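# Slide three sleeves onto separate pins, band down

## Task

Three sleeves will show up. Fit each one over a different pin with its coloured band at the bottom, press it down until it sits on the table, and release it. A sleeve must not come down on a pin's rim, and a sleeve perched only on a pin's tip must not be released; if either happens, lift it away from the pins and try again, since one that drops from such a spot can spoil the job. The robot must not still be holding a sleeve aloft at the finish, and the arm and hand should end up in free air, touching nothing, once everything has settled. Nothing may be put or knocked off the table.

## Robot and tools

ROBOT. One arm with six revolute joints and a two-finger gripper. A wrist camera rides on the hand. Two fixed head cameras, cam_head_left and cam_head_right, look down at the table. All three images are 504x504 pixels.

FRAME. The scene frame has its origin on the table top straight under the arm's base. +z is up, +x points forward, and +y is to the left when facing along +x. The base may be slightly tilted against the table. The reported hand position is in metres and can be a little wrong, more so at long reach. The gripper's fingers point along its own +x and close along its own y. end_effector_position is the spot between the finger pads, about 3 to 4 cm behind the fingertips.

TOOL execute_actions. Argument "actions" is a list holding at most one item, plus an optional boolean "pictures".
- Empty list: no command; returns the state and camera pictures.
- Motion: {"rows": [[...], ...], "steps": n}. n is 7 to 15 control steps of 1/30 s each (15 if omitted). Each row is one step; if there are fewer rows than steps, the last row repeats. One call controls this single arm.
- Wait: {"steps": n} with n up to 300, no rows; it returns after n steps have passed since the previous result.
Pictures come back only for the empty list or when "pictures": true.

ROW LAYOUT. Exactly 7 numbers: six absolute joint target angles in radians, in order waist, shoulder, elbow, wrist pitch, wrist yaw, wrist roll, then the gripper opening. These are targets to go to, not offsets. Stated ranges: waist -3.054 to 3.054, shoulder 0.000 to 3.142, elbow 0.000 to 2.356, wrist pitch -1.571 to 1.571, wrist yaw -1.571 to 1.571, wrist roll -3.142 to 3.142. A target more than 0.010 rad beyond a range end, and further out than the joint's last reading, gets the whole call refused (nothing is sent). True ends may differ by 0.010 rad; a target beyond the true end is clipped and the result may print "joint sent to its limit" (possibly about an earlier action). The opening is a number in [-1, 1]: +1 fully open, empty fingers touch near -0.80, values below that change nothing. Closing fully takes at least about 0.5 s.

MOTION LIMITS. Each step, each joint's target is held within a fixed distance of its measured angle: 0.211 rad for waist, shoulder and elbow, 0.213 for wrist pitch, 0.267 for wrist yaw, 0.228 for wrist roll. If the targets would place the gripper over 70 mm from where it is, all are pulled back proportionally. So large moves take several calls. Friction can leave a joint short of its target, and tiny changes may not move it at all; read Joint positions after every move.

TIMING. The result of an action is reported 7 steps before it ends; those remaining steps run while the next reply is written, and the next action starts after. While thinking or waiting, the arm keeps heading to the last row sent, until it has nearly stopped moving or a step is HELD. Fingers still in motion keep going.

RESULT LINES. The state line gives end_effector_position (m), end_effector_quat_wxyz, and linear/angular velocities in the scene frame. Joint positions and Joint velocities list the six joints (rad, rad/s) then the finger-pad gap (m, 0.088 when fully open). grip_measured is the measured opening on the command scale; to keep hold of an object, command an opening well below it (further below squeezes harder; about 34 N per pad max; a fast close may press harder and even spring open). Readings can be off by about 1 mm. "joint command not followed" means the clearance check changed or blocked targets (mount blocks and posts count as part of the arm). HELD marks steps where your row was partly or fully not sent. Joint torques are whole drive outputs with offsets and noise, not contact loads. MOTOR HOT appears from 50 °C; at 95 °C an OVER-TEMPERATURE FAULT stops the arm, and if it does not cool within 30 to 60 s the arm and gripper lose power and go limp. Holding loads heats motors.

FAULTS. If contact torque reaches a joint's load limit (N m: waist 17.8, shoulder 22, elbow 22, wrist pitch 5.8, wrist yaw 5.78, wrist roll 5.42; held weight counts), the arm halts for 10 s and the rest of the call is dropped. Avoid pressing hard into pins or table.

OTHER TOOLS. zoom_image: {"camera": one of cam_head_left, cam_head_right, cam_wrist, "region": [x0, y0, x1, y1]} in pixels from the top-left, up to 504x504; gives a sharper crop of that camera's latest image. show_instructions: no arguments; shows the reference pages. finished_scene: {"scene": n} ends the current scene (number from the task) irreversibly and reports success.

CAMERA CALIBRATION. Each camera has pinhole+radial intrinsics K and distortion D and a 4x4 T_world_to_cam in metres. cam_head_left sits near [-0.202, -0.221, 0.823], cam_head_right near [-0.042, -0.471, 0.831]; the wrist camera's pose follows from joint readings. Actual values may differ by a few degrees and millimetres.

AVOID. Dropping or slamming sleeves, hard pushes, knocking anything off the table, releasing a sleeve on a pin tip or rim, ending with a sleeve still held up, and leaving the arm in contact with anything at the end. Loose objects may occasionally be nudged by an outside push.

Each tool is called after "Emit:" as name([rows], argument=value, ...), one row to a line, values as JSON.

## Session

Emit:
show_instructions()

Emit:
execute_actions(actions=[])

Reference images for this scene: manual page 1, manual page 2, manual page 3, manual page 4.

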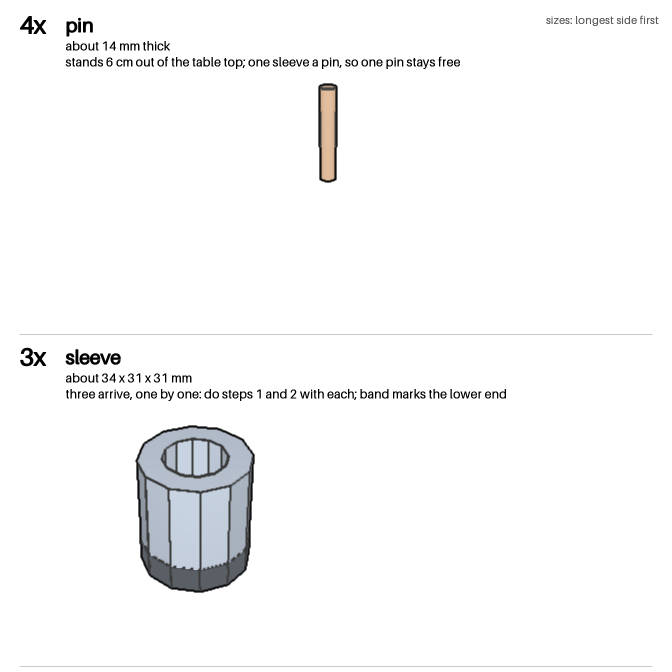

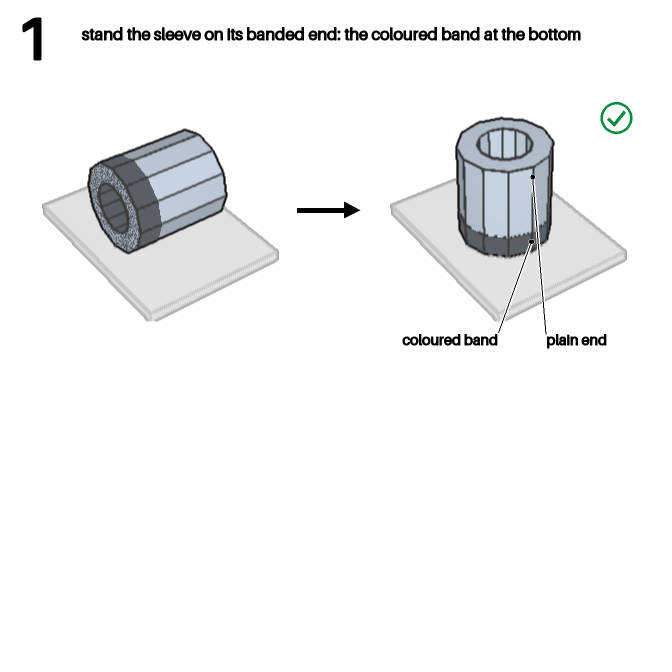

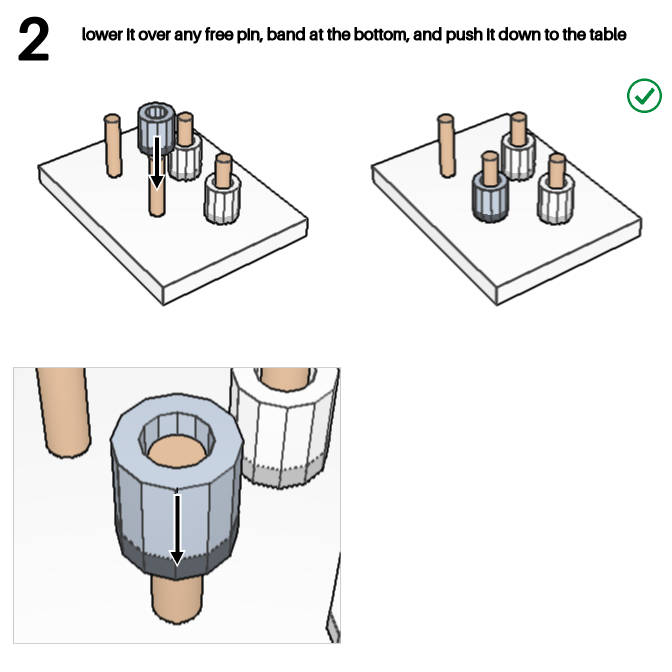

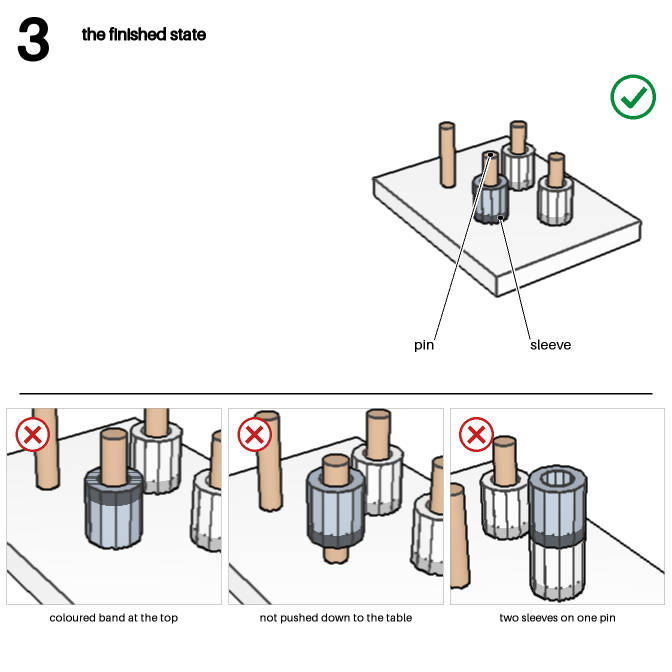

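Scene clock: 0.00 s of 4600.00 s.
end_effector_position=(+0.2340, +0.2098, +0.3984) grip_measured=+0.844 end_effector_quat_wxyz=(+0.735, -0.673, -0.065, +0.057) end_effector_velocity=(+0.001, -0.001, -0.002) end_effector_angular_velocity=(-0.006, +0.005, -0.008)
Joint positions: [ 1.217  2.17   0.945  1.094  1.222 -2.168  0.08 ]
Joint velocities: [-0.002  0.002 -0.002  0.007  0.007 -0.007 -0.   ]
Joint torques (N m, as the arm reports them, + toward a larger angle): no reading
Heat: hottest waist 25 °C (+0.0 °C/min).
camera_calibration (this result's frames):
cam_wrist: T_world_to_cam=[[-0.0164548, -0.125859, 0.991912, -0.351478], [-0.14696, -0.980967, -0.126908, 0.323523], [0.989006, -0.14786, -0.00235457, -0.127985], [0, 0, 0, 1]] pos_world=[0.168339, 0.254205, 0.389391]

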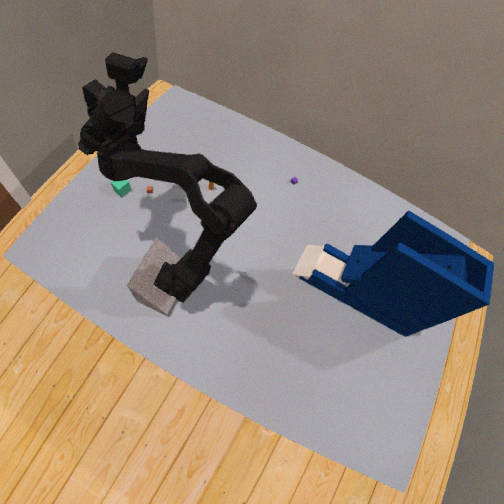

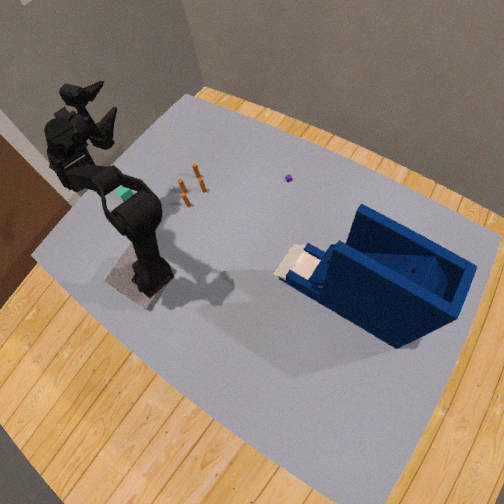

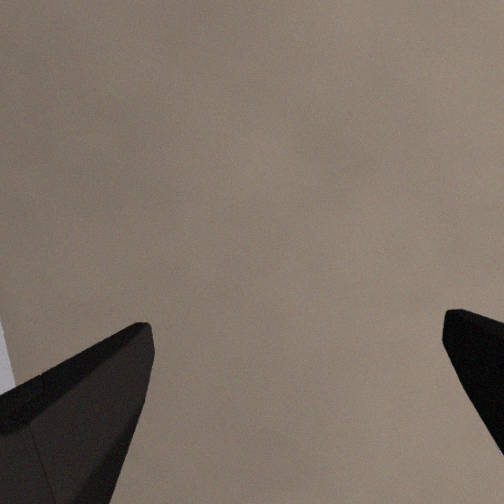

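Emit:
execute_actions([
  {"steps":150},
], pictures=true)

Scene clock: 5.00 s of 4600.00 s.
end_effector_position=(+0.2339, +0.2099, +0.3985) grip_measured=+0.844 end_effector_quat_wxyz=(+0.735, -0.673, -0.066, +0.057) end_effector_velocity=(+0.003, -0.000, -0.001) end_effector_angular_velocity=(+0.000, +0.003, +0.002)
Joint positions: [ 1.217  2.17   0.945  1.094  1.222 -2.168  0.08 ]
Joint velocities: [-0.007 -0.002 -0.002 -0.007 -0.007  0.007  0.   ]
Joint torques (N m, as the arm reports them, + toward a larger angle): [ 2.55 -4.11  4.8   1.09 -0.57  0.03]
Heat: hottest shoulder 26 °C (+12.0 °C/min).
Kept back: nothing.
Steps of this call (steps 1 to 150: nothing new was sent). Readings (joint positions):
1: [1.217 2.170 0.945 1.094 1.222 -2.168]
2: [1.217 2.170 0.945 1.094 1.222 -2.168]
4: [1.217 2.170 0.945 1.094 1.222 -2.168]
8: [1.217 2.170 0.945 1.094 1.222 -2.168]
150: the state above
camera_calibration (this result's frames):
cam_wrist: T_world_to_cam=[[-0.0166944, -0.125889, 0.991904, -0.351477], [-0.146667, -0.981003, -0.126974, 0.323527], [0.989045, -0.147599, -0.00208649, -0.128002], [0, 0, 0, 1]] pos_world=[0.168182, 0.254241, 0.389444]

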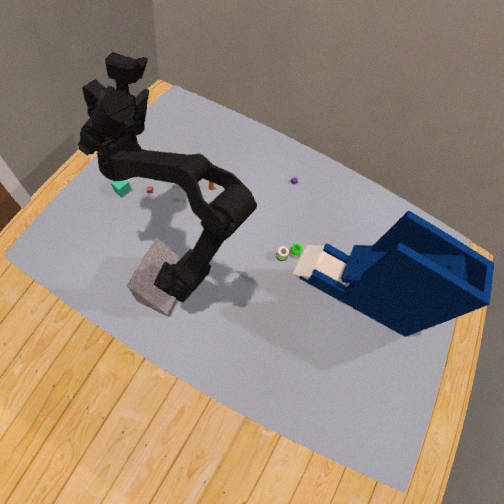

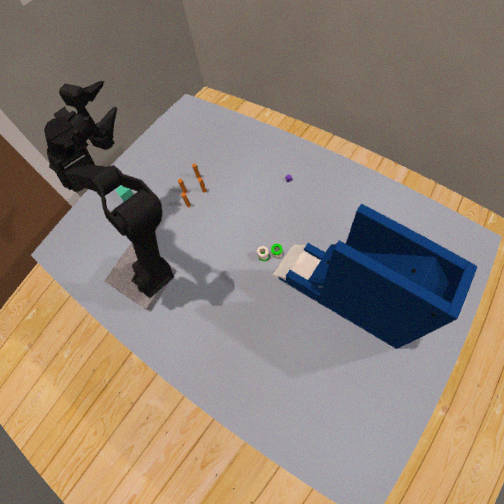

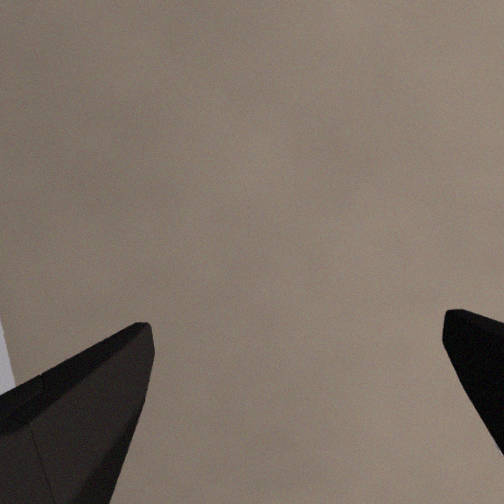

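Emit:
execute_actions([
  {"rows":[[1.205,2.162,0.95,1.075,1.218,-2.17,0.8],[1.185,2.15,0.955,1.04,1.212,-2.174,0.75],[1.161,2.136,0.96,0.998,1.205,-2.178,0.7],[1.137,2.122,0.965,0.956,1.198,-2.182,0.65],[1.113,2.108,0.97,0.914,1.191,-2.186,0.6],[1.089,2.094,0.976,0.872,1.183,-2.19,0.55],[1.065,2.08,0.981,0.83,1.176,-2.194,0.5],[1.041,2.066,0.986,0.788,1.169,-2.198,0.45],[1.017,2.052,0.991,0.746,1.162,-2.202,0.4],[0.993,2.038,0.996,0.704,1.155,-2.206,0.35],[0.969,2.024,1.002,0.662,1.147,-2.21,0.3],[0.945,2.01,1.007,0.62,1.14,-2.214,0.25],[0.921,1.996,1.012,0.578,1.133,-2.218,0.2],[0.897,1.982,1.017,0.536,1.126,-2.222,0.2],[0.873,1.968,1.022,0.494,1.119,-2.226,0.2]],"steps":15},
])

Emit:
execute_actions([
  {"rows":[[0.849,1.954,1.028,0.452,1.111,-2.23,0.2],[0.825,1.94,1.033,0.41,1.104,-2.234,0.2],[0.801,1.926,1.038,0.368,1.097,-2.238,0.2],[0.777,1.912,1.043,0.326,1.09,-2.242,0.2],[0.753,1.898,1.048,0.284,1.083,-2.246,0.2],[0.729,1.884,1.054,0.242,1.075,-2.25,0.2],[0.705,1.87,1.059,0.2,1.068,-2.254,0.2],[0.681,1.856,1.064,0.158,1.061,-2.258,0.2],[0.657,1.842,1.069,0.116,1.054,-2.262,0.2],[0.633,1.828,1.074,0.074,1.047,-2.266,0.2],[0.609,1.814,1.08,0.032,1.039,-2.27,0.2],[0.585,1.8,1.085,-0.01,1.032,-2.274,0.2],[0.561,1.786,1.09,-0.052,1.025,-2.278,0.2],[0.537,1.772,1.095,-0.094,1.018,-2.282,0.2],[0.513,1.758,1.1,-0.136,1.011,-2.286,0.2]],"steps":15},
])

Emit:
execute_actions([
  {"rows":[[0.489,1.744,1.106,-0.178,1.003,-2.29,0.2],[0.465,1.73,1.111,-0.22,0.996,-2.294,0.2],[0.441,1.716,1.116,-0.262,0.989,-2.298,0.2],[0.417,1.702,1.121,-0.304,0.982,-2.302,0.2],[0.393,1.688,1.126,-0.346,0.975,-2.306,0.2],[0.369,1.674,1.132,-0.388,0.967,-2.31,0.2],[0.345,1.66,1.137,-0.43,0.96,-2.314,0.2],[0.321,1.646,1.142,-0.472,0.953,-2.318,0.2],[0.297,1.632,1.147,-0.514,0.946,-2.322,0.2],[0.273,1.618,1.152,-0.556,0.939,-2.326,0.2],[0.249,1.604,1.158,-0.598,0.931,-2.33,0.2],[0.225,1.59,1.163,-0.64,0.924,-2.334,0.2],[0.201,1.576,1.168,-0.682,0.917,-2.338,0.2],[0.177,1.562,1.173,-0.724,0.91,-2.342,0.2],[0.153,1.548,1.178,-0.766,0.903,-2.346,0.2]],"steps":15},
])

Emit:
execute_actions([
  {"rows":[[0.129,1.534,1.184,-0.808,0.895,-2.35,0.2],[0.105,1.52,1.189,-0.85,0.888,-2.354,0.2],[0.081,1.506,1.194,-0.892,0.881,-2.358,0.2],[0.057,1.492,1.199,-0.934,0.874,-2.362,0.2],[0.033,1.478,1.204,-0.976,0.867,-2.366,0.2],[0.009,1.464,1.21,-1.018,0.859,-2.37,0.2],[-0.015,1.45,1.215,-1.06,0.852,-2.374,0.2],[-0.039,1.436,1.22,-1.102,0.845,-2.378,0.2],[-0.063,1.422,1.225,-1.144,0.838,-2.382,0.2],[-0.087,1.408,1.23,-1.186,0.831,-2.386,0.2],[-0.111,1.395,1.235,-1.228,0.823,-2.39,0.2],[-0.134,1.383,1.239,-1.27,0.816,-2.394,0.2],[-0.153,1.373,1.243,-1.307,0.81,-2.397,0.2],[-0.167,1.366,1.245,-1.333,0.805,-2.399,0.2],[-0.175,1.362,1.247,-1.348,0.803,-2.4,0.2]],"steps":15},
])

Emit:
execute_actions([
  {"steps":20},
], pictures=true)

Scene clock: 8.07 s of 4600.00 s.
end_effector_position=(+0.2671, +0.1984, +0.3837) grip_measured=+0.607 end_effector_quat_wxyz=(+0.691, -0.718, -0.036, +0.078) end_effector_velocity=(+0.265, -0.136, -0.085) end_effector_angular_velocity=(-0.685, +0.481, -0.173)
Joint positions: [ 1.127  2.123  0.957  0.916  1.192 -2.182  0.069]
Joint velocities: [-0.716 -0.379  0.144 -1.092 -0.198 -0.125 -0.066]
Joint torques (N m, as the arm reports them, + toward a larger angle): [ 2.25 -5.45  6.23  1.05 -0.56 -0.18]
Heat: hottest shoulder 26 °C (+7.4 °C/min).
Steps of this call (steps 1 to 84: nothing new was sent; steps 85 to 92: the first 8 steps of this action). Readings (joint positions):
85: [1.217 2.170 0.945 1.094 1.222 -2.168]
86: [1.215 2.169 0.945 1.086 1.221 -2.168]
88: [1.202 2.161 0.946 1.043 1.213 -2.170]
92: the state above

Scene clock: 8.57 s of 4600.00 s.
end_effector_position=(+0.3748, +0.1030, +0.3188) grip_measured=+0.211 end_effector_quat_wxyz=(-0.559, +0.805, -0.085, -0.181) end_effector_velocity=(+0.149, -0.238, -0.175) end_effector_angular_velocity=(-0.614, +0.709, +0.061)
Joint positions: [ 0.769  1.914  1.035  0.307  1.088 -2.241  0.049]
Joint velocities: [-0.72  -0.422  0.154 -1.253 -0.212 -0.125 -0.004]
Joint torques (N m, as the arm reports them, + toward a larger angle): [ 4.74 -4.    5.87  1.18 -0.37 -0.14]
Heat: hottest shoulder 26 °C (+7.0 °C/min).
Steps of this call (steps 1 to 7: the last 7 steps of your previous action; steps 8 to 15: the first 8 steps of this action). Readings (joint positions):
8: [0.935 2.010 1.000 0.599 1.138 -2.213]
9: [0.912 1.996 1.005 0.558 1.131 -2.216]
11: [0.865 1.969 1.015 0.475 1.117 -2.225]
15: the state above

Scene clock: 9.07 s of 4600.00 s.
end_effector_position=(+0.4030, -0.0298, +0.2233) grip_measured=+0.200 end_effector_quat_wxyz=(-0.424, +0.817, -0.187, -0.343) end_effector_velocity=(-0.042, -0.286, -0.194) end_effector_angular_velocity=(-0.325, +0.880, +0.151)
Joint positions: [ 0.409  1.704  1.114 -0.322  0.981 -2.3    0.049]
Joint velocities: [-0.73  -0.427  0.154 -1.253 -0.212 -0.11  -0.   ]
Joint torques (N m, as the arm reports them, + toward a larger angle): [ 5.28 -3.7   5.1   0.97 -0.24 -0.15]
Heat: hottest shoulder 26 °C (+6.6 °C/min).
Steps of this call (steps 1 to 7: the last 7 steps of your previous action; steps 8 to 15: the first 8 steps of this action). Readings (joint positions):
8: [0.577 1.802 1.077 -0.028 1.031 -2.272]
9: [0.553 1.787 1.082 -0.070 1.024 -2.276]
11: [0.505 1.760 1.093 -0.153 1.010 -2.284]
15: the state above

Scene clock: 9.57 s of 4600.00 s.
end_effector_position=(+0.3315, -0.1641, +0.1427) grip_measured=+0.200 end_effector_quat_wxyz=(-0.318, +0.741, -0.255, -0.534) end_effector_velocity=(-0.235, -0.237, -0.114) end_effector_angular_velocity=(+0.005, +0.974, +0.172)
Joint positions: [ 0.048  1.493  1.193 -0.952  0.873 -2.36   0.049]
Joint velocities: [-0.72  -0.413  0.164 -1.267 -0.227 -0.11   0.   ]
Joint torques (N m, as the arm reports them, + toward a larger angle): [ 4.51 -3.69  4.12  0.58 -0.27 -0.2 ]
Heat: hottest waist 26 °C (+6.3 °C/min).
Steps of this call (steps 1 to 7: the last 7 steps of your previous action; steps 8 to 15: the first 8 steps of this action). Readings (joint positions):
8: [0.216 1.591 1.156 -0.657 0.924 -2.332]
9: [0.193 1.578 1.161 -0.699 0.917 -2.336]
11: [0.144 1.549 1.172 -0.785 0.902 -2.344]
15: the state above

Scene clock: 10.23 s of 4600.00 s.
end_effector_position=(+0.2459, -0.2253, +0.1200) grip_measured=+0.200 end_effector_quat_wxyz=(-0.270, +0.654, -0.271, -0.653) end_effector_velocity=(-0.009, -0.003, -0.001) end_effector_angular_velocity=(+0.007, +0.031, +0.000)
Joint positions: [-0.169  1.371  1.237 -1.342  0.807 -2.396  0.049]
Joint velocities: [-0.017 -0.007  0.002 -0.037 -0.007  0.007 -0.   ]
Joint torques (N m, as the arm reports them, + toward a larger angle): [ 3.58 -3.5   3.52  0.29 -0.19 -0.19]
Heat: hottest waist 26 °C (+5.9 °C/min).
Kept back: nothing.
Steps of this call (steps 1 to 7: the last 7 steps of your previous action; steps 8 to 20: the robot went on to your last target). Readings (joint positions):
1: [0.024 1.479 1.198 -0.994 0.866 -2.365]
2: [0.000 1.465 1.203 -1.036 0.859 -2.368]
4: [-0.048 1.438 1.213 -1.120 0.845 -2.376]
8: [-0.130 1.391 1.229 -1.263 0.823 -2.389]
20: the state above
camera_calibration (this result's frames):
cam_wrist: T_world_to_cam=[[0.730933, 0.68222, 0.0177019, -0.014665], [0.64296, -0.697101, 0.317257, -0.320491], [0.228779, -0.220512, -0.948174, 0.0793436], [0, 0, 0, 1]] pos_world=[0.19863, -0.195914, 0.177169]

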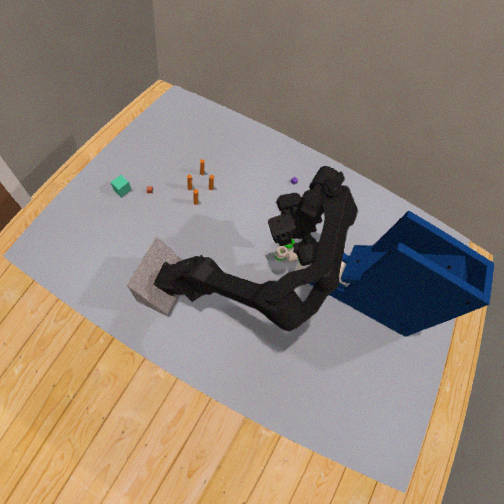

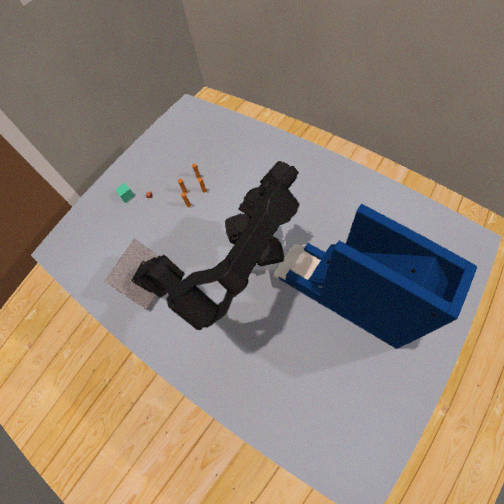

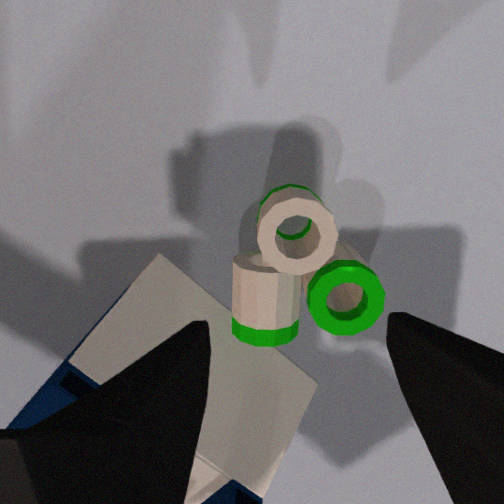

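Emit:
execute_actions([
  {"rows":[[-0.184,1.359,1.215,-1.32,0.802,-2.42,0.15],[-0.195,1.356,1.195,-1.292,0.80,-2.446,0.1],[-0.208,1.352,1.172,-1.26,0.798,-2.476,0.05],[-0.221,1.348,1.148,-1.227,0.796,-2.506,0.02],[-0.234,1.345,1.124,-1.194,0.794,-2.536,0.02],[-0.246,1.342,1.101,-1.162,0.793,-2.565,0.02],[-0.257,1.339,1.079,-1.133,0.791,-2.592,0.02],[-0.2665,1.337,1.059,-1.107,0.79,-2.614,0.02],[-0.2665,1.337,1.059,-1.107,0.79,-2.614,0.02]],"steps":15},
])

Emit:
execute_actions([
  {"steps":10},
], pictures=true)

Scene clock: 12.67 s of 4600.00 s.
end_effector_position=(+0.2451, -0.2198, +0.0969) grip_measured=+0.053 end_effector_quat_wxyz=(-0.255, +0.661, -0.255, -0.658) end_effector_velocity=(-0.020, +0.060, -0.156) end_effector_angular_velocity=(+0.023, +0.082, +0.338)
Joint positions: [-0.227  1.352  1.141 -1.201  0.798 -2.529  0.042]
Joint velocities: [-0.325 -0.037 -0.628  0.799 -0.066 -0.711 -0.013]
Joint torques (N m, as the arm reports them, + toward a larger angle): [ 3.45 -3.83  1.29  0.59 -0.14 -0.21]
Heat: hottest elbow 27 °C (+9.5 °C/min).
Steps of this call (steps 1 to 30: the robot went on to your last target; steps 31 to 65: nothing new was sent; steps 66 to 73: the first 8 steps of this action). Readings (joint positions):
66: [-0.171 1.370 1.238 -1.345 0.806 -2.400]
67: [-0.174 1.369 1.235 -1.337 0.805 -2.408]
69: [-0.186 1.362 1.216 -1.299 0.804 -2.439]
73: the state above

Scene clock: 13.00 s of 4600.00 s.
end_effector_position=(+0.2422, -0.2140, +0.0808) grip_measured=+0.022 end_effector_quat_wxyz=(-0.242, +0.663, -0.244, -0.665) end_effector_velocity=(-0.003, +0.001, -0.005) end_effector_angular_velocity=(+0.004, -0.004, +0.024)
Joint positions: [-0.26   1.346  1.074 -1.116  0.793 -2.605  0.04 ]
Joint velocities: [-0.017 -0.017 -0.032  0.037 -0.007 -0.051 -0.001]
Joint torques (N m, as the arm reports them, + toward a larger angle): [ 3.33 -3.79  1.4   0.58 -0.18 -0.1 ]
Heat: hottest elbow 27 °C (+9.2 °C/min).
Kept back: nothing.
Steps of this call (steps 1 to 7: the last 7 steps of your previous action; steps 8 to 10: the robot went on to your last target). Readings (joint positions):
1: [-0.236 1.351 1.123 -1.179 0.796 -2.548]
2: [-0.244 1.351 1.108 -1.164 0.795 -2.563]
4: [-0.253 1.351 1.089 -1.142 0.794 -2.583]
8: [-0.259 1.347 1.077 -1.120 0.793 -2.601]
10: the state above
camera_calibration (this result's frames):
cam_wrist: T_world_to_cam=[[0.671842, 0.740527, 0.0157752, 0.00788959], [0.699883, -0.641653, 0.31376, -0.299395], [0.24247, -0.199756, -0.949371, 0.0467702], [0, 0, 0, 1]] pos_world=[0.192901, -0.188607, 0.138216]

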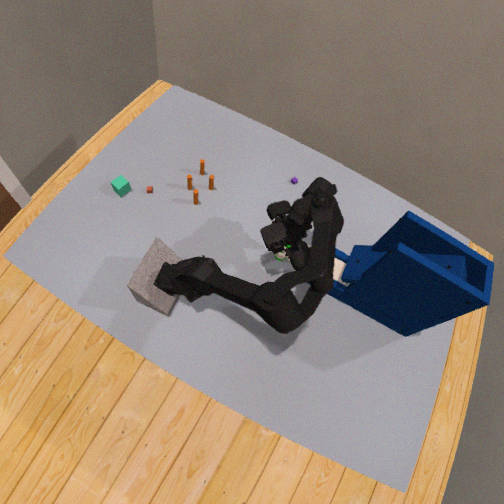

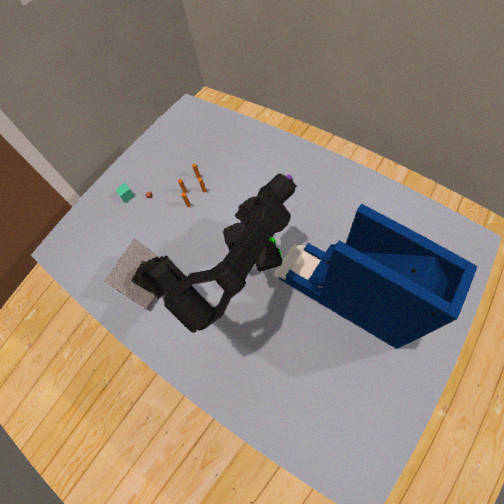

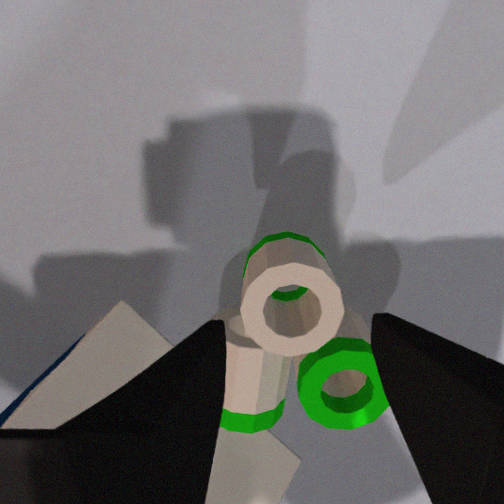

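Emit:
execute_actions([
  {"rows":[[-0.272,1.333,1.05,-1.098,0.789,-2.622,0.02],[-0.282,1.331,1.038,-1.078,0.787,-2.636,0.02],[-0.294,1.331,1.026,-1.054,0.784,-2.653,0.02],[-0.306,1.331,1.015,-1.03,0.781,-2.67,0.02],[-0.318,1.331,1.004,-1.007,0.778,-2.686,0.02],[-0.33,1.331,0.993,-0.984,0.775,-2.702,0.02],[-0.341,1.332,0.982,-0.962,0.772,-2.718,0.02],[-0.351,1.332,0.973,-0.943,0.77,-2.732,0.02],[-0.36,1.332,0.965,-0.926,0.768,-2.744,0.02],[-0.367,1.332,0.958,-0.913,0.766,-2.754,0.02],[-0.3716,1.332,0.954,-0.904,0.765,-2.76,0.02]],"steps":15},
])

Emit:
execute_actions([
  {"steps":13},
], pictures=true)

Scene clock: 14.17 s of 4600.00 s.
end_effector_position=(+0.2413, -0.2131, +0.0638) grip_measured=+0.020 end_effector_quat_wxyz=(-0.243, +0.664, -0.242, -0.664) end_effector_velocity=(-0.009, +0.003, -0.098) end_effector_angular_velocity=(+0.014, +0.020, +0.008)
Joint positions: [-0.312  1.339  1.017 -1.01   0.781 -2.682  0.04 ]
Joint velocities: [-0.305 -0.002 -0.291  0.549 -0.081 -0.403  0.   ]
Joint torques (N m, as the arm reports them, + toward a larger angle): [ 3.38 -3.89  1.46  0.54 -0.16 -0.18]
Heat: hottest waist 26 °C (+4.2 °C/min).
Steps of this call (steps 1 to 27: the robot went on to your last target; steps 28 to 35: the first 8 steps of this action). Readings (joint positions):
28: [-0.262 1.345 1.069 -1.108 0.793 -2.612]
29: [-0.264 1.343 1.066 -1.102 0.792 -2.616]
31: [-0.274 1.340 1.053 -1.080 0.790 -2.632]
35: the state above

Scene clock: 14.60 s of 4600.00 s.
end_effector_position=(+0.2398, -0.2133, +0.0468) grip_measured=+0.020 end_effector_quat_wxyz=(-0.242, +0.664, -0.243, -0.665) end_effector_velocity=(+0.001, -0.001, -0.004) end_effector_angular_velocity=(-0.000, -0.008, +0.035)
Joint positions: [-0.365  1.339  0.966 -0.91   0.769 -2.754  0.04 ]
Joint velocities: [-0.017 -0.002 -0.012  0.037 -0.007 -0.066 -0.   ]
Joint torques (N m, as the arm reports them, + toward a larger angle): [ 3.3  -4.06  1.14  0.56 -0.21 -0.13]
Heat: hottest waist 26 °C (+4.1 °C/min).
Kept back: nothing.
Steps of this call (steps 1 to 7: the last 7 steps of your previous action; steps 8 to 13: the robot went on to your last target). Readings (joint positions):
1: [-0.322 1.339 1.007 -0.992 0.778 -2.695]
2: [-0.331 1.339 0.998 -0.975 0.777 -2.707]
4: [-0.348 1.339 0.983 -0.947 0.773 -2.727]
8: [-0.362 1.339 0.970 -0.920 0.770 -2.746]
13: the state above
camera_calibration (this result's frames):
cam_wrist: T_world_to_cam=[[0.670135, 0.742043, 0.0170549, 0.0102301], [0.700599, -0.639961, 0.315613, -0.286492], [0.245113, -0.199555, -0.948735, 0.0145899], [0, 0, 0, 1]] pos_world=[0.190284, -0.188023, 0.104088]

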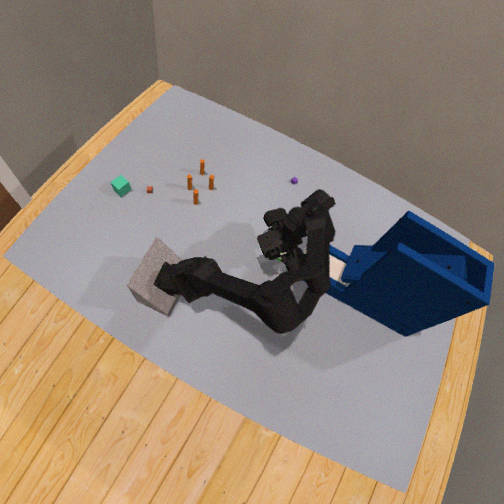

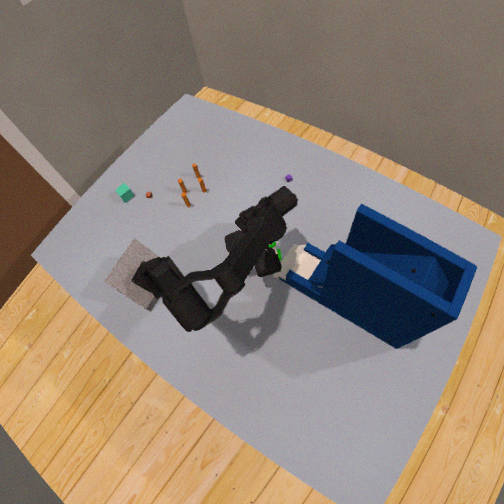

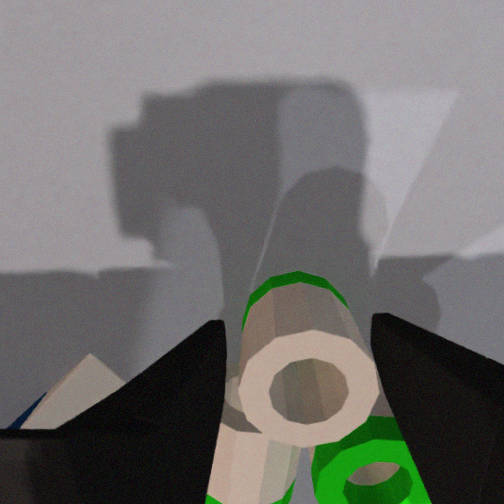

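Emit:
execute_actions([
  {"rows":[[-0.3716,1.332,0.954,-0.904,0.765,-2.76,-0.04],[-0.3716,1.332,0.954,-0.904,0.765,-2.76,-0.1],[-0.3716,1.332,0.954,-0.904,0.765,-2.76,-0.15],[-0.3716,1.332,0.954,-0.904,0.765,-2.76,-0.2],[-0.3716,1.332,0.954,-0.904,0.765,-2.76,-0.25],[-0.3716,1.332,0.954,-0.904,0.765,-2.76,-0.3],[-0.3716,1.332,0.954,-0.904,0.765,-2.76,-0.35],[-0.3716,1.332,0.954,-0.904,0.765,-2.76,-0.35],[-0.366,1.335,0.968,-0.91,0.768,-2.755,-0.35],[-0.358,1.335,0.98,-0.925,0.771,-2.742,-0.35],[-0.345,1.335,0.993,-0.95,0.774,-2.724,-0.35],[-0.327,1.335,1.01,-0.985,0.778,-2.70,-0.35],[-0.306,1.335,1.03,-1.025,0.783,-2.67,-0.35],[-0.284,1.335,1.05,-1.067,0.788,-2.64,-0.35],[-0.262,1.34,1.072,-1.11,0.793,-2.61,-0.35]],"steps":15},
])

Emit:
execute_actions([
  {"rows":[[-0.24,1.352,1.102,-1.152,0.796,-2.585,-0.35],[-0.218,1.37,1.134,-1.194,0.798,-2.56,-0.35],[-0.195,1.395,1.166,-1.236,0.798,-2.535,-0.35],[-0.17,1.425,1.198,-1.275,0.796,-2.51,-0.35],[-0.143,1.46,1.228,-1.305,0.792,-2.49,-0.35],[-0.115,1.498,1.252,-1.32,0.786,-2.475,-0.35],[-0.087,1.538,1.27,-1.322,0.78,-2.462,-0.35],[-0.059,1.578,1.284,-1.318,0.773,-2.452,-0.35],[-0.031,1.618,1.296,-1.313,0.766,-2.443,-0.35],[-0.003,1.658,1.307,-1.308,0.76,-2.433,-0.35],[0.025,1.698,1.318,-1.303,0.753,-2.424,-0.35],[0.053,1.738,1.329,-1.298,0.746,-2.414,-0.35],[0.081,1.778,1.34,-1.293,0.74,-2.405,-0.35],[0.109,1.818,1.351,-1.288,0.733,-2.395,-0.35],[0.137,1.858,1.361,-1.283,0.726,-2.386,-0.35]],"steps":15},
])

Emit:
execute_actions([
  {"rows":[[0.166,1.898,1.372,-1.278,0.72,-2.376,-0.35],[0.195,1.938,1.382,-1.273,0.713,-2.367,-0.35],[0.224,1.978,1.393,-1.268,0.706,-2.357,-0.35],[0.253,2.018,1.403,-1.263,0.699,-2.348,-0.35],[0.282,2.058,1.414,-1.258,0.692,-2.338,-0.35],[0.311,2.098,1.424,-1.253,0.685,-2.328,-0.35],[0.34,2.138,1.435,-1.247,0.678,-2.318,-0.35],[0.369,2.178,1.446,-1.242,0.671,-2.308,-0.35],[0.398,2.218,1.456,-1.237,0.664,-2.298,-0.35],[0.427,2.258,1.467,-1.231,0.657,-2.289,-0.35],[0.455,2.298,1.478,-1.226,0.65,-2.279,-0.35],[0.481,2.335,1.487,-1.221,0.644,-2.27,-0.35],[0.503,2.367,1.496,-1.217,0.639,-2.263,-0.35],[0.52,2.391,1.502,-1.214,0.635,-2.257,-0.35],[0.53,2.405,1.506,-1.212,0.632,-2.254,-0.35]],"steps":15},
])

Emit:
execute_actions([
  {"rows":[[0.535,2.413,1.508,-1.211,0.631,-2.252,-0.35]],"steps":15},
])

Emit:
execute_actions([
  {"steps":10},
], pictures=true)

Scene clock: 17.37 s of 4600.00 s.
end_effector_position=(+0.2398, -0.2132, +0.0463) grip_measured=-0.168 end_effector_quat_wxyz=(-0.242, +0.664, -0.243, -0.664) end_effector_velocity=(-0.002, +0.004, -0.001) end_effector_angular_velocity=(+0.023, +0.003, +0.029)
Joint positions: [-0.367  1.338  0.964 -0.906  0.768 -2.756  0.031]
Joint velocities: [-0.002 -0.002 -0.007 -0.007 -0.022 -0.022 -0.001]
Joint torques (N m, as the arm reports them, + toward a larger angle): [ 3.3  -4.04  1.31  0.55 -0.17 -0.17]
Heat: hottest shoulder 27 °C (+6.9 °C/min).
Steps of this call (steps 1 to 30: the robot went on to your last target; steps 31 to 75: nothing new was sent; steps 76 to 83: the first 8 steps of this action). Readings (joint positions):
76: [-0.367 1.338 0.964 -0.906 0.768 -2.756]
77: [-0.367 1.338 0.964 -0.906 0.768 -2.756]
79: [-0.367 1.338 0.964 -0.906 0.768 -2.756]
83: the state above

Scene clock: 17.87 s of 4600.00 s.
end_effector_position=(+0.2634, -0.2019, +0.1047) grip_measured=-0.168 end_effector_quat_wxyz=(-0.226, +0.668, -0.217, -0.675) end_effector_velocity=(+0.204, +0.182, +0.100) end_effector_angular_velocity=(+0.123, -0.062, +0.524)
Joint positions: [-0.153  1.448  1.205 -1.257  0.791 -2.514  0.031]
Joint velocities: [ 0.764  0.93   0.681 -0.447 -0.066  0.505 -0.   ]
Joint torques (N m, as the arm reports them, + toward a larger angle): [ 5.12 -0.81  2.68  0.24 -0.33  0.14]
Heat: hottest shoulder 27 °C (+6.7 °C/min).
Steps of this call (steps 1 to 7: the last 7 steps of your previous action; steps 8 to 15: the first 8 steps of this action). Readings (joint positions):
8: [-0.306 1.338 1.023 -1.036 0.780 -2.666]
9: [-0.287 1.340 1.045 -1.072 0.783 -2.643]
11: [-0.246 1.356 1.097 -1.145 0.790 -2.596]
15: the state above

Scene clock: 18.37 s of 4600.00 s.
end_effector_position=(+0.3301, -0.0132, +0.1227) grip_measured=-0.168 end_effector_quat_wxyz=(-0.104, +0.695, -0.068, -0.708) end_effector_velocity=(+0.005, +0.443, +0.020) end_effector_angular_velocity=(-0.044, -0.067, +0.743)
Joint positions: [ 0.261  2.023  1.4   -1.26   0.699 -2.347  0.031]
Joint velocities: [ 0.838  1.136  0.305  0.154 -0.198  0.3   -0.   ]
Joint torques (N m, as the arm reports them, + toward a larger angle): [ 7.04 -2.98  3.72  0.49 -0.27  0.12]
Heat: hottest shoulder 27 °C (+6.5 °C/min).
Steps of this call (steps 1 to 7: the last 7 steps of your previous action; steps 8 to 15: the first 8 steps of this action). Readings (joint positions):
8: [0.063 1.751 1.324 -1.287 0.746 -2.416]
9: [0.092 1.790 1.335 -1.286 0.740 -2.406]
11: [0.148 1.869 1.358 -1.278 0.726 -2.386]
15: the state above

Scene clock: 18.87 s of 4600.00 s.
end_effector_position=(+0.2983, +0.1260, +0.1175) grip_measured=-0.168 end_effector_quat_wxyz=(+0.003, +0.706, +0.001, -0.708) end_effector_velocity=(+0.016, +0.010, +0.011) end_effector_angular_velocity=(+0.058, -0.017, -0.066)
Joint positions: [ 0.532  2.394  1.491 -1.215  0.635 -2.259  0.031]
Joint velocities: [-0.002  0.012  0.076  0.007 -0.022  0.022  0.   ]
Joint torques (N m, as the arm reports them, + toward a larger angle): [ 6.45 -4.24  4.54  0.59 -0.15  0.12]
Heat: hottest shoulder 27 °C (+6.4 °C/min).
Steps of this call (steps 1 to 7: the last 7 steps of your previous action; steps 8 to 15: the first 8 steps of this action). Readings (joint positions):
8: [0.476 2.314 1.476 -1.222 0.648 -2.278]
9: [0.496 2.340 1.480 -1.219 0.643 -2.272]
11: [0.522 2.375 1.483 -1.218 0.636 -2.265]
15: the state above

Scene clock: 19.20 s of 4600.00 s.
end_effector_position=(+0.2994, +0.1276, +0.1178) grip_measured=-0.168 end_effector_quat_wxyz=(+0.001, +0.706, -0.000, -0.708) end_effector_velocity=(-0.004, +0.002, -0.001) end_effector_angular_velocity=(-0.005, +0.009, +0.037)
Joint positions: [ 0.533  2.398  1.498 -1.214  0.634 -2.256  0.031]
Joint velocities: [ 0.007  0.007 -0.002 -0.007 -0.007 -0.022 -0.   ]
Joint torques (N m, as the arm reports them, + toward a larger angle): [ 6.54 -4.16  4.27  0.58 -0.15  0.06]
Heat: hottest shoulder 27 °C (+6.2 °C/min).
Kept back: nothing.
Steps of this call (steps 1 to 7: the last 7 steps of your previous action; steps 8 to 10: the robot went on to your last target). Readings (joint positions):
1: [0.532 2.394 1.493 -1.215 0.635 -2.258]
2: [0.532 2.394 1.496 -1.215 0.635 -2.258]
4: [0.532 2.394 1.498 -1.214 0.635 -2.257]
8: [0.532 2.397 1.498 -1.214 0.635 -2.256]
10: the state above
camera_calibration (this result's frames):
cam_wrist: T_world_to_cam=[[0.0342605, 0.999258, 0.0175897, -0.126371], [0.948602, -0.0380541, 0.314174, -0.283386], [0.314611, 0.00592182, -0.949202, 0.0884122], [0, 0, 0, 1]] pos_world=[0.245335, 0.11497, 0.175177]

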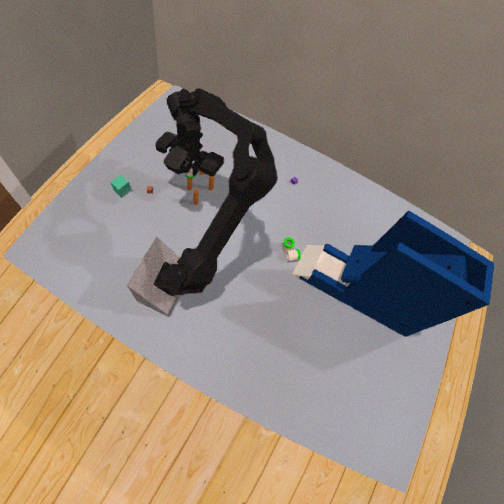

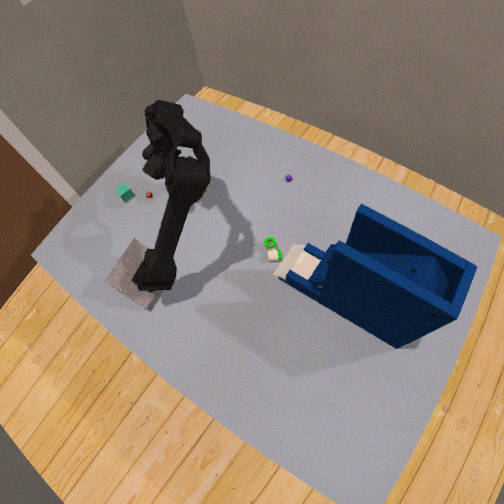

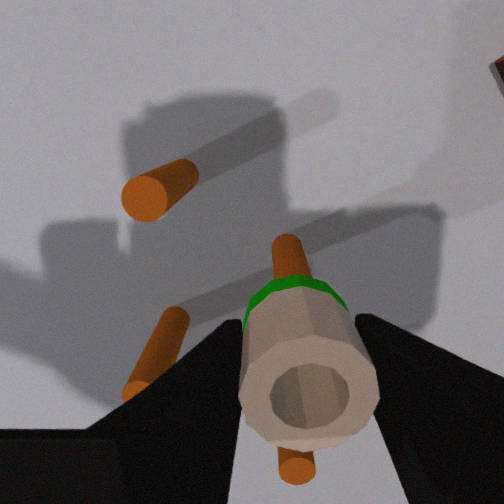

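Emit:
zoom_image(camera="cam_wrist", region=[220, 210, 400, 460])

Region (220, 210, 400, 460) of cam_wrist's 504x504 image, scaled by 2.016, with more detail than that image has; it fills the left 363 columns of this view, and the rest is white.

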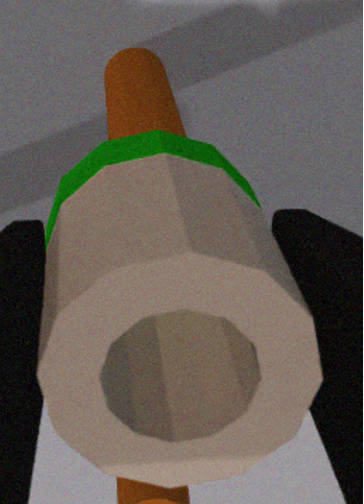

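Emit:
execute_actions([
  {"rows":[[0.526,2.415,1.484,-1.203,0.637,-2.262,-0.35],[0.523,2.416,1.479,-1.196,0.638,-2.265,-0.35],[0.521,2.417,1.475,-1.189,0.639,-2.268,-0.35],[0.519,2.418,1.471,-1.183,0.64,-2.27,-0.35],[0.5172,2.4185,1.468,-1.1785,0.6412,-2.272,-0.35]],"steps":15},
])

Emit:
execute_actions([
  {"steps":8},
], pictures=true)

Emit:
zoom_image(camera="cam_wrist", region=[220, 210, 400, 460])

Scene clock: 21.40 s of 4600.00 s.
end_effector_position=(+0.3003, +0.1295, +0.1129) grip_measured=-0.168 end_effector_quat_wxyz=(-0.002, +0.707, +0.001, -0.707) end_effector_velocity=(-0.010, -0.004, -0.033) end_effector_angular_velocity=(-0.027, +0.066, +0.029)
Joint positions: [ 0.525  2.402  1.487 -1.188  0.636 -2.265  0.031]
Joint velocities: [-0.051  0.027 -0.071  0.051 -0.007 -0.037 -0.   ]
Joint torques (N m, as the arm reports them, + toward a larger angle): [ 6.5  -4.06  1.88  0.62  0.05 -0.19]
Heat: hottest waist 27 °C (+5.6 °C/min).
Steps of this call (steps 1 to 15: the robot went on to your last target; steps 16 to 58: nothing new was sent; steps 59 to 66: the first 8 steps of this action). Readings (joint positions):
59: [0.533 2.399 1.498 -1.213 0.634 -2.256]
60: [0.533 2.399 1.498 -1.210 0.634 -2.256]
62: [0.532 2.400 1.497 -1.201 0.634 -2.258]
66: the state above

Scene clock: 21.67 s of 4600.00 s.
end_effector_position=(+0.2997, +0.1295, +0.1101) grip_measured=-0.168 end_effector_quat_wxyz=(-0.000, +0.706, +0.000, -0.708) end_effector_velocity=(+0.001, -0.004, +0.001) end_effector_angular_velocity=(-0.006, -0.003, +0.007)
Joint positions: [ 0.522  2.405  1.481 -1.182  0.638 -2.268  0.031]
Joint velocities: [-0.002 -0.007 -0.002 -0.007  0.007 -0.007 -0.   ]
Joint torques (N m, as the arm reports them, + toward a larger angle): [ 6.24 -4.25  1.91  0.56  0.01 -0.14]
Heat: hottest waist 27 °C (+5.5 °C/min).
Kept back: nothing.
Steps of this call (steps 1 to 7: the last 7 steps of your previous action; step 8: the robot went on to your last target). Readings (joint positions):
1: [0.524 2.404 1.485 -1.187 0.637 -2.265]
2: [0.523 2.404 1.483 -1.185 0.637 -2.266]
4: [0.522 2.405 1.481 -1.184 0.637 -2.267]
8: the state above
camera_calibration (this result's frames):
cam_wrist: T_world_to_cam=[[0.0349618, 0.9992, 0.0194018, -0.128577], [0.948781, -0.0392846, 0.313483, -0.281012], [0.313994, 0.00744817, -0.949396, 0.0809492], [0, 0, 0, 1]] pos_world=[0.245696, 0.116832, 0.16744]

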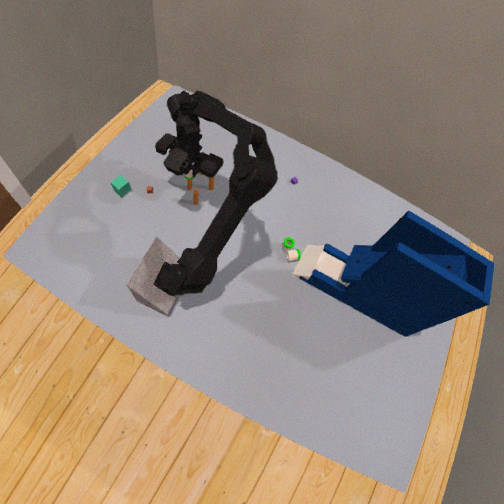

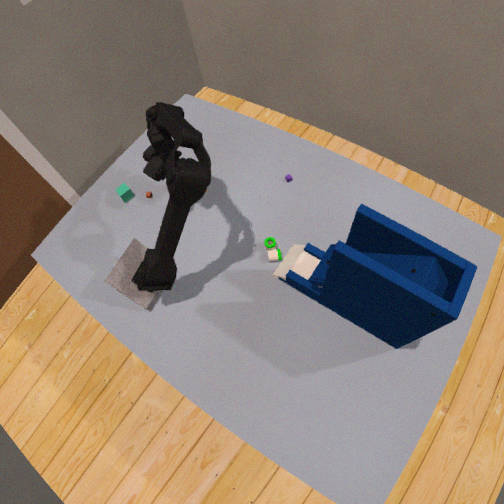

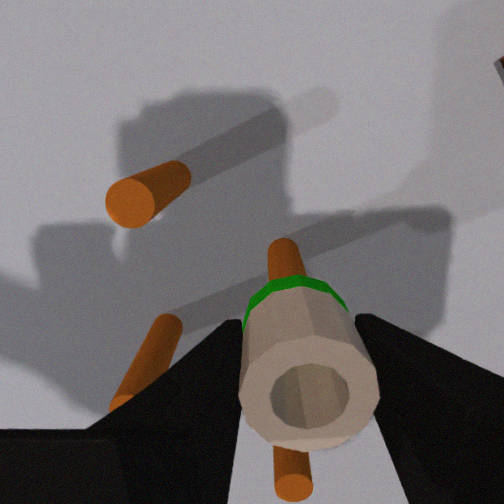

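Region (220, 210, 400, 460) of cam_wrist's 504x504 image, scaled by 2.016, with more detail than that image has; it fills the left 363 columns of this view, and the rest is white.

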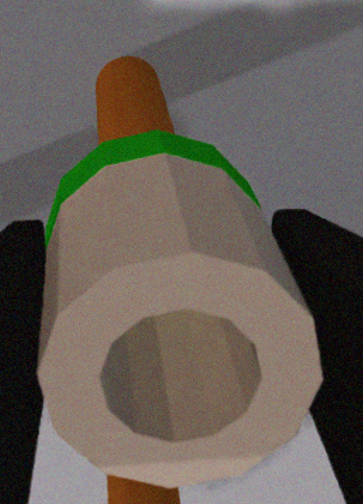

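Emit:
execute_actions([
  {"rows":[[0.5152,2.419,1.4645,-1.173,0.642,-2.274,-0.35],[0.5132,2.419,1.461,-1.168,0.643,-2.276,-0.35],[0.5112,2.4195,1.4573,-1.163,0.644,-2.2785,-0.35],[0.5092,2.42,1.4537,-1.1575,0.645,-2.281,-0.35],[0.5072,2.42,1.4502,-1.152,0.646,-2.283,-0.35],[0.5052,2.4205,1.4466,-1.147,0.647,-2.285,-0.35],[0.5032,2.421,1.443,-1.142,0.648,-2.287,-0.35],[0.5012,2.421,1.4395,-1.1365,0.649,-2.289,-0.35],[0.4991,2.4215,1.436,-1.131,0.65,-2.2915,-0.35],[0.4971,2.422,1.4323,-1.126,0.6515,-2.294,-0.35],[0.4951,2.422,1.4288,-1.121,0.6525,-2.296,-0.35],[0.4931,2.4225,1.4252,-1.1157,0.6535,-2.298,-0.35]],"steps":15},
])

Emit:
execute_actions([
  {"steps":10},
])

Scene clock: 22.47 s of 4600.00 s.
end_effector_position=(+0.2986, +0.1304, +0.1072) grip_measured=-0.168 end_effector_quat_wxyz=(+0.003, +0.707, +0.004, -0.707) end_effector_velocity=(-0.009, +0.002, -0.009) end_effector_angular_velocity=(-0.006, -0.010, +0.058)
Joint positions: [ 0.521  2.405  1.468 -1.166  0.64  -2.279  0.031]
Joint velocities: [ 0.007 -0.007 -0.061  0.051  0.007 -0.051  0.   ]
Joint torques (N m, as the arm reports them, + toward a larger angle): [ 4.87 -4.06  1.23  1.23  0.17 -0.17]
Heat: hottest waist 27 °C (+5.3 °C/min).
Steps of this call (steps 1 to 15: the robot went on to your last target; step 16: nothing new was sent; steps 17 to 24: the first 8 steps of this action). Readings (joint positions):
17: [0.522 2.405 1.480 -1.180 0.638 -2.269]
18: [0.522 2.405 1.478 -1.178 0.638 -2.270]
20: [0.520 2.405 1.475 -1.173 0.639 -2.272]
24: the state above

Scene clock: 22.80 s of 4600.00 s.
end_effector_position=(+0.2981, +0.1317, +0.1063) grip_measured=-0.168 end_effector_quat_wxyz=(+0.005, +0.712, +0.008, -0.702) end_effector_velocity=(-0.001, -0.003, -0.001) end_effector_angular_velocity=(-0.004, -0.005, +0.019)
Joint positions: [ 0.525  2.4    1.451 -1.142  0.647 -2.294  0.031]
Joint velocities: [-0.002 -0.012 -0.017  0.007  0.007 -0.022 -0.   ]
Joint torques (N m, as the arm reports them, + toward a larger angle): [ 3.81 -3.15  0.56  1.69  0.14 -0.16]
Heat: hottest waist 27 °C (+5.3 °C/min).
Kept back: nothing.
Steps of this call (steps 1 to 7: the last 7 steps of your previous action; steps 8 to 10: the robot went on to your last target). Readings (joint positions):
1: [0.522 2.405 1.466 -1.164 0.641 -2.281]
2: [0.522 2.405 1.464 -1.161 0.643 -2.284]
4: [0.524 2.404 1.459 -1.153 0.646 -2.288]
8: [0.525 2.400 1.452 -1.144 0.647 -2.292]
10: the state above

Blocked on the tip; back up.

Emit:
execute_actions([
  {"rows":[[0.515,2.415,1.46,-1.155,0.645,-2.285,-0.35],[0.522,2.415,1.475,-1.17,0.64,-2.275,-0.35],[0.527,2.415,1.49,-1.185,0.637,-2.266,-0.35],[0.53,2.416,1.497,-1.197,0.635,-2.26,-0.35]],"steps":15},
])

Emit:
execute_actions([
  {"steps":12},
], pictures=true)

Emit:
zoom_image(camera="cam_wrist", region=[220, 210, 400, 460])

Scene clock: 23.40 s of 4600.00 s.
end_effector_position=(+0.2985, +0.1297, +0.1105) grip_measured=-0.169 end_effector_quat_wxyz=(+0.004, +0.708, +0.002, -0.707) end_effector_velocity=(+0.009, -0.006, +0.017) end_effector_angular_velocity=(+0.009, +0.022, -0.049)
Joint positions: [ 0.527  2.404  1.475 -1.181  0.641 -2.271  0.031]
Joint velocities: [-0.002 -0.002  0.085 -0.095 -0.022  0.051 -0.   ]
Joint torques (N m, as the arm reports them, + toward a larger angle): [ 6.67 -4.32  4.44  0.24 -0.18  0.06]
Heat: hottest waist 27 °C (+5.1 °C/min).
Steps of this call (steps 1 to 10: the robot went on to your last target; steps 11 to 18: the first 8 steps of this action). Readings (joint positions):
11: [0.525 2.398 1.449 -1.140 0.649 -2.295]
12: [0.526 2.398 1.451 -1.142 0.651 -2.294]
14: [0.527 2.399 1.461 -1.152 0.648 -2.284]
18: the state above

Scene clock: 23.80 s of 4600.00 s.
end_effector_position=(+0.2994, +0.1292, +0.1132) grip_measured=-0.169 end_effector_quat_wxyz=(+0.002, +0.707, +0.001, -0.707) end_effector_velocity=(+0.000, +0.002, +0.002) end_effector_angular_velocity=(+0.024, +0.010, -0.005)
Joint positions: [ 0.528  2.404  1.487 -1.194  0.638 -2.264  0.031]
Joint velocities: [-0.002 -0.007  0.002  0.007 -0.022 -0.007 -0.   ]
Joint torques (N m, as the arm reports them, + toward a larger angle): [ 6.85 -4.36  4.6   0.24 -0.18  0.12]
Heat: hottest waist 27 °C (+5.0 °C/min).
Kept back: nothing.
Steps of this call (steps 1 to 7: the last 7 steps of your previous action; steps 8 to 12: the robot went on to your last target). Readings (joint positions):
1: [0.527 2.404 1.478 -1.184 0.640 -2.269]
2: [0.527 2.404 1.481 -1.186 0.640 -2.268]
4: [0.527 2.404 1.484 -1.189 0.639 -2.266]
8: [0.528 2.404 1.486 -1.193 0.638 -2.265]
12: the state above
camera_calibration (this result's frames):
cam_wrist: T_world_to_cam=[[0.0318656, 0.999338, 0.0175363, -0.127228], [0.948127, -0.0357755, 0.315871, -0.282184], [0.316289, 0.00656126, -0.94864, 0.0833434], [0, 0, 0, 1]] pos_world=[0.24524, 0.116501, 0.170428]

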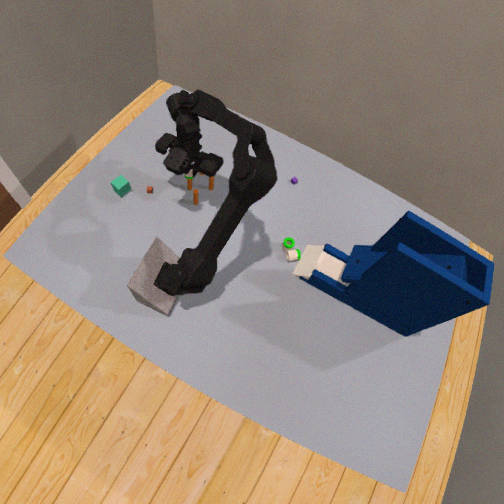

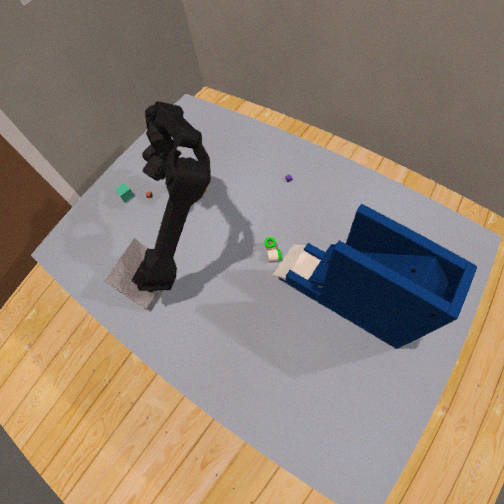

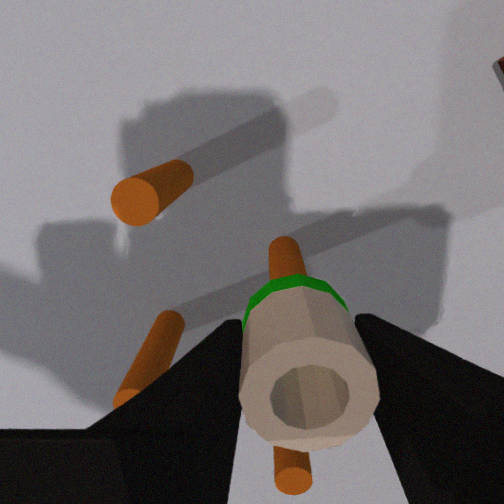

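Region (220, 210, 400, 460) of cam_wrist's 504x504 image, scaled by 2.016, with more detail than that image has; it fills the left 363 columns of this view, and the rest is white.

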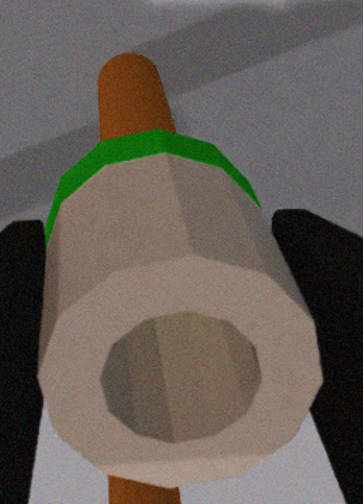

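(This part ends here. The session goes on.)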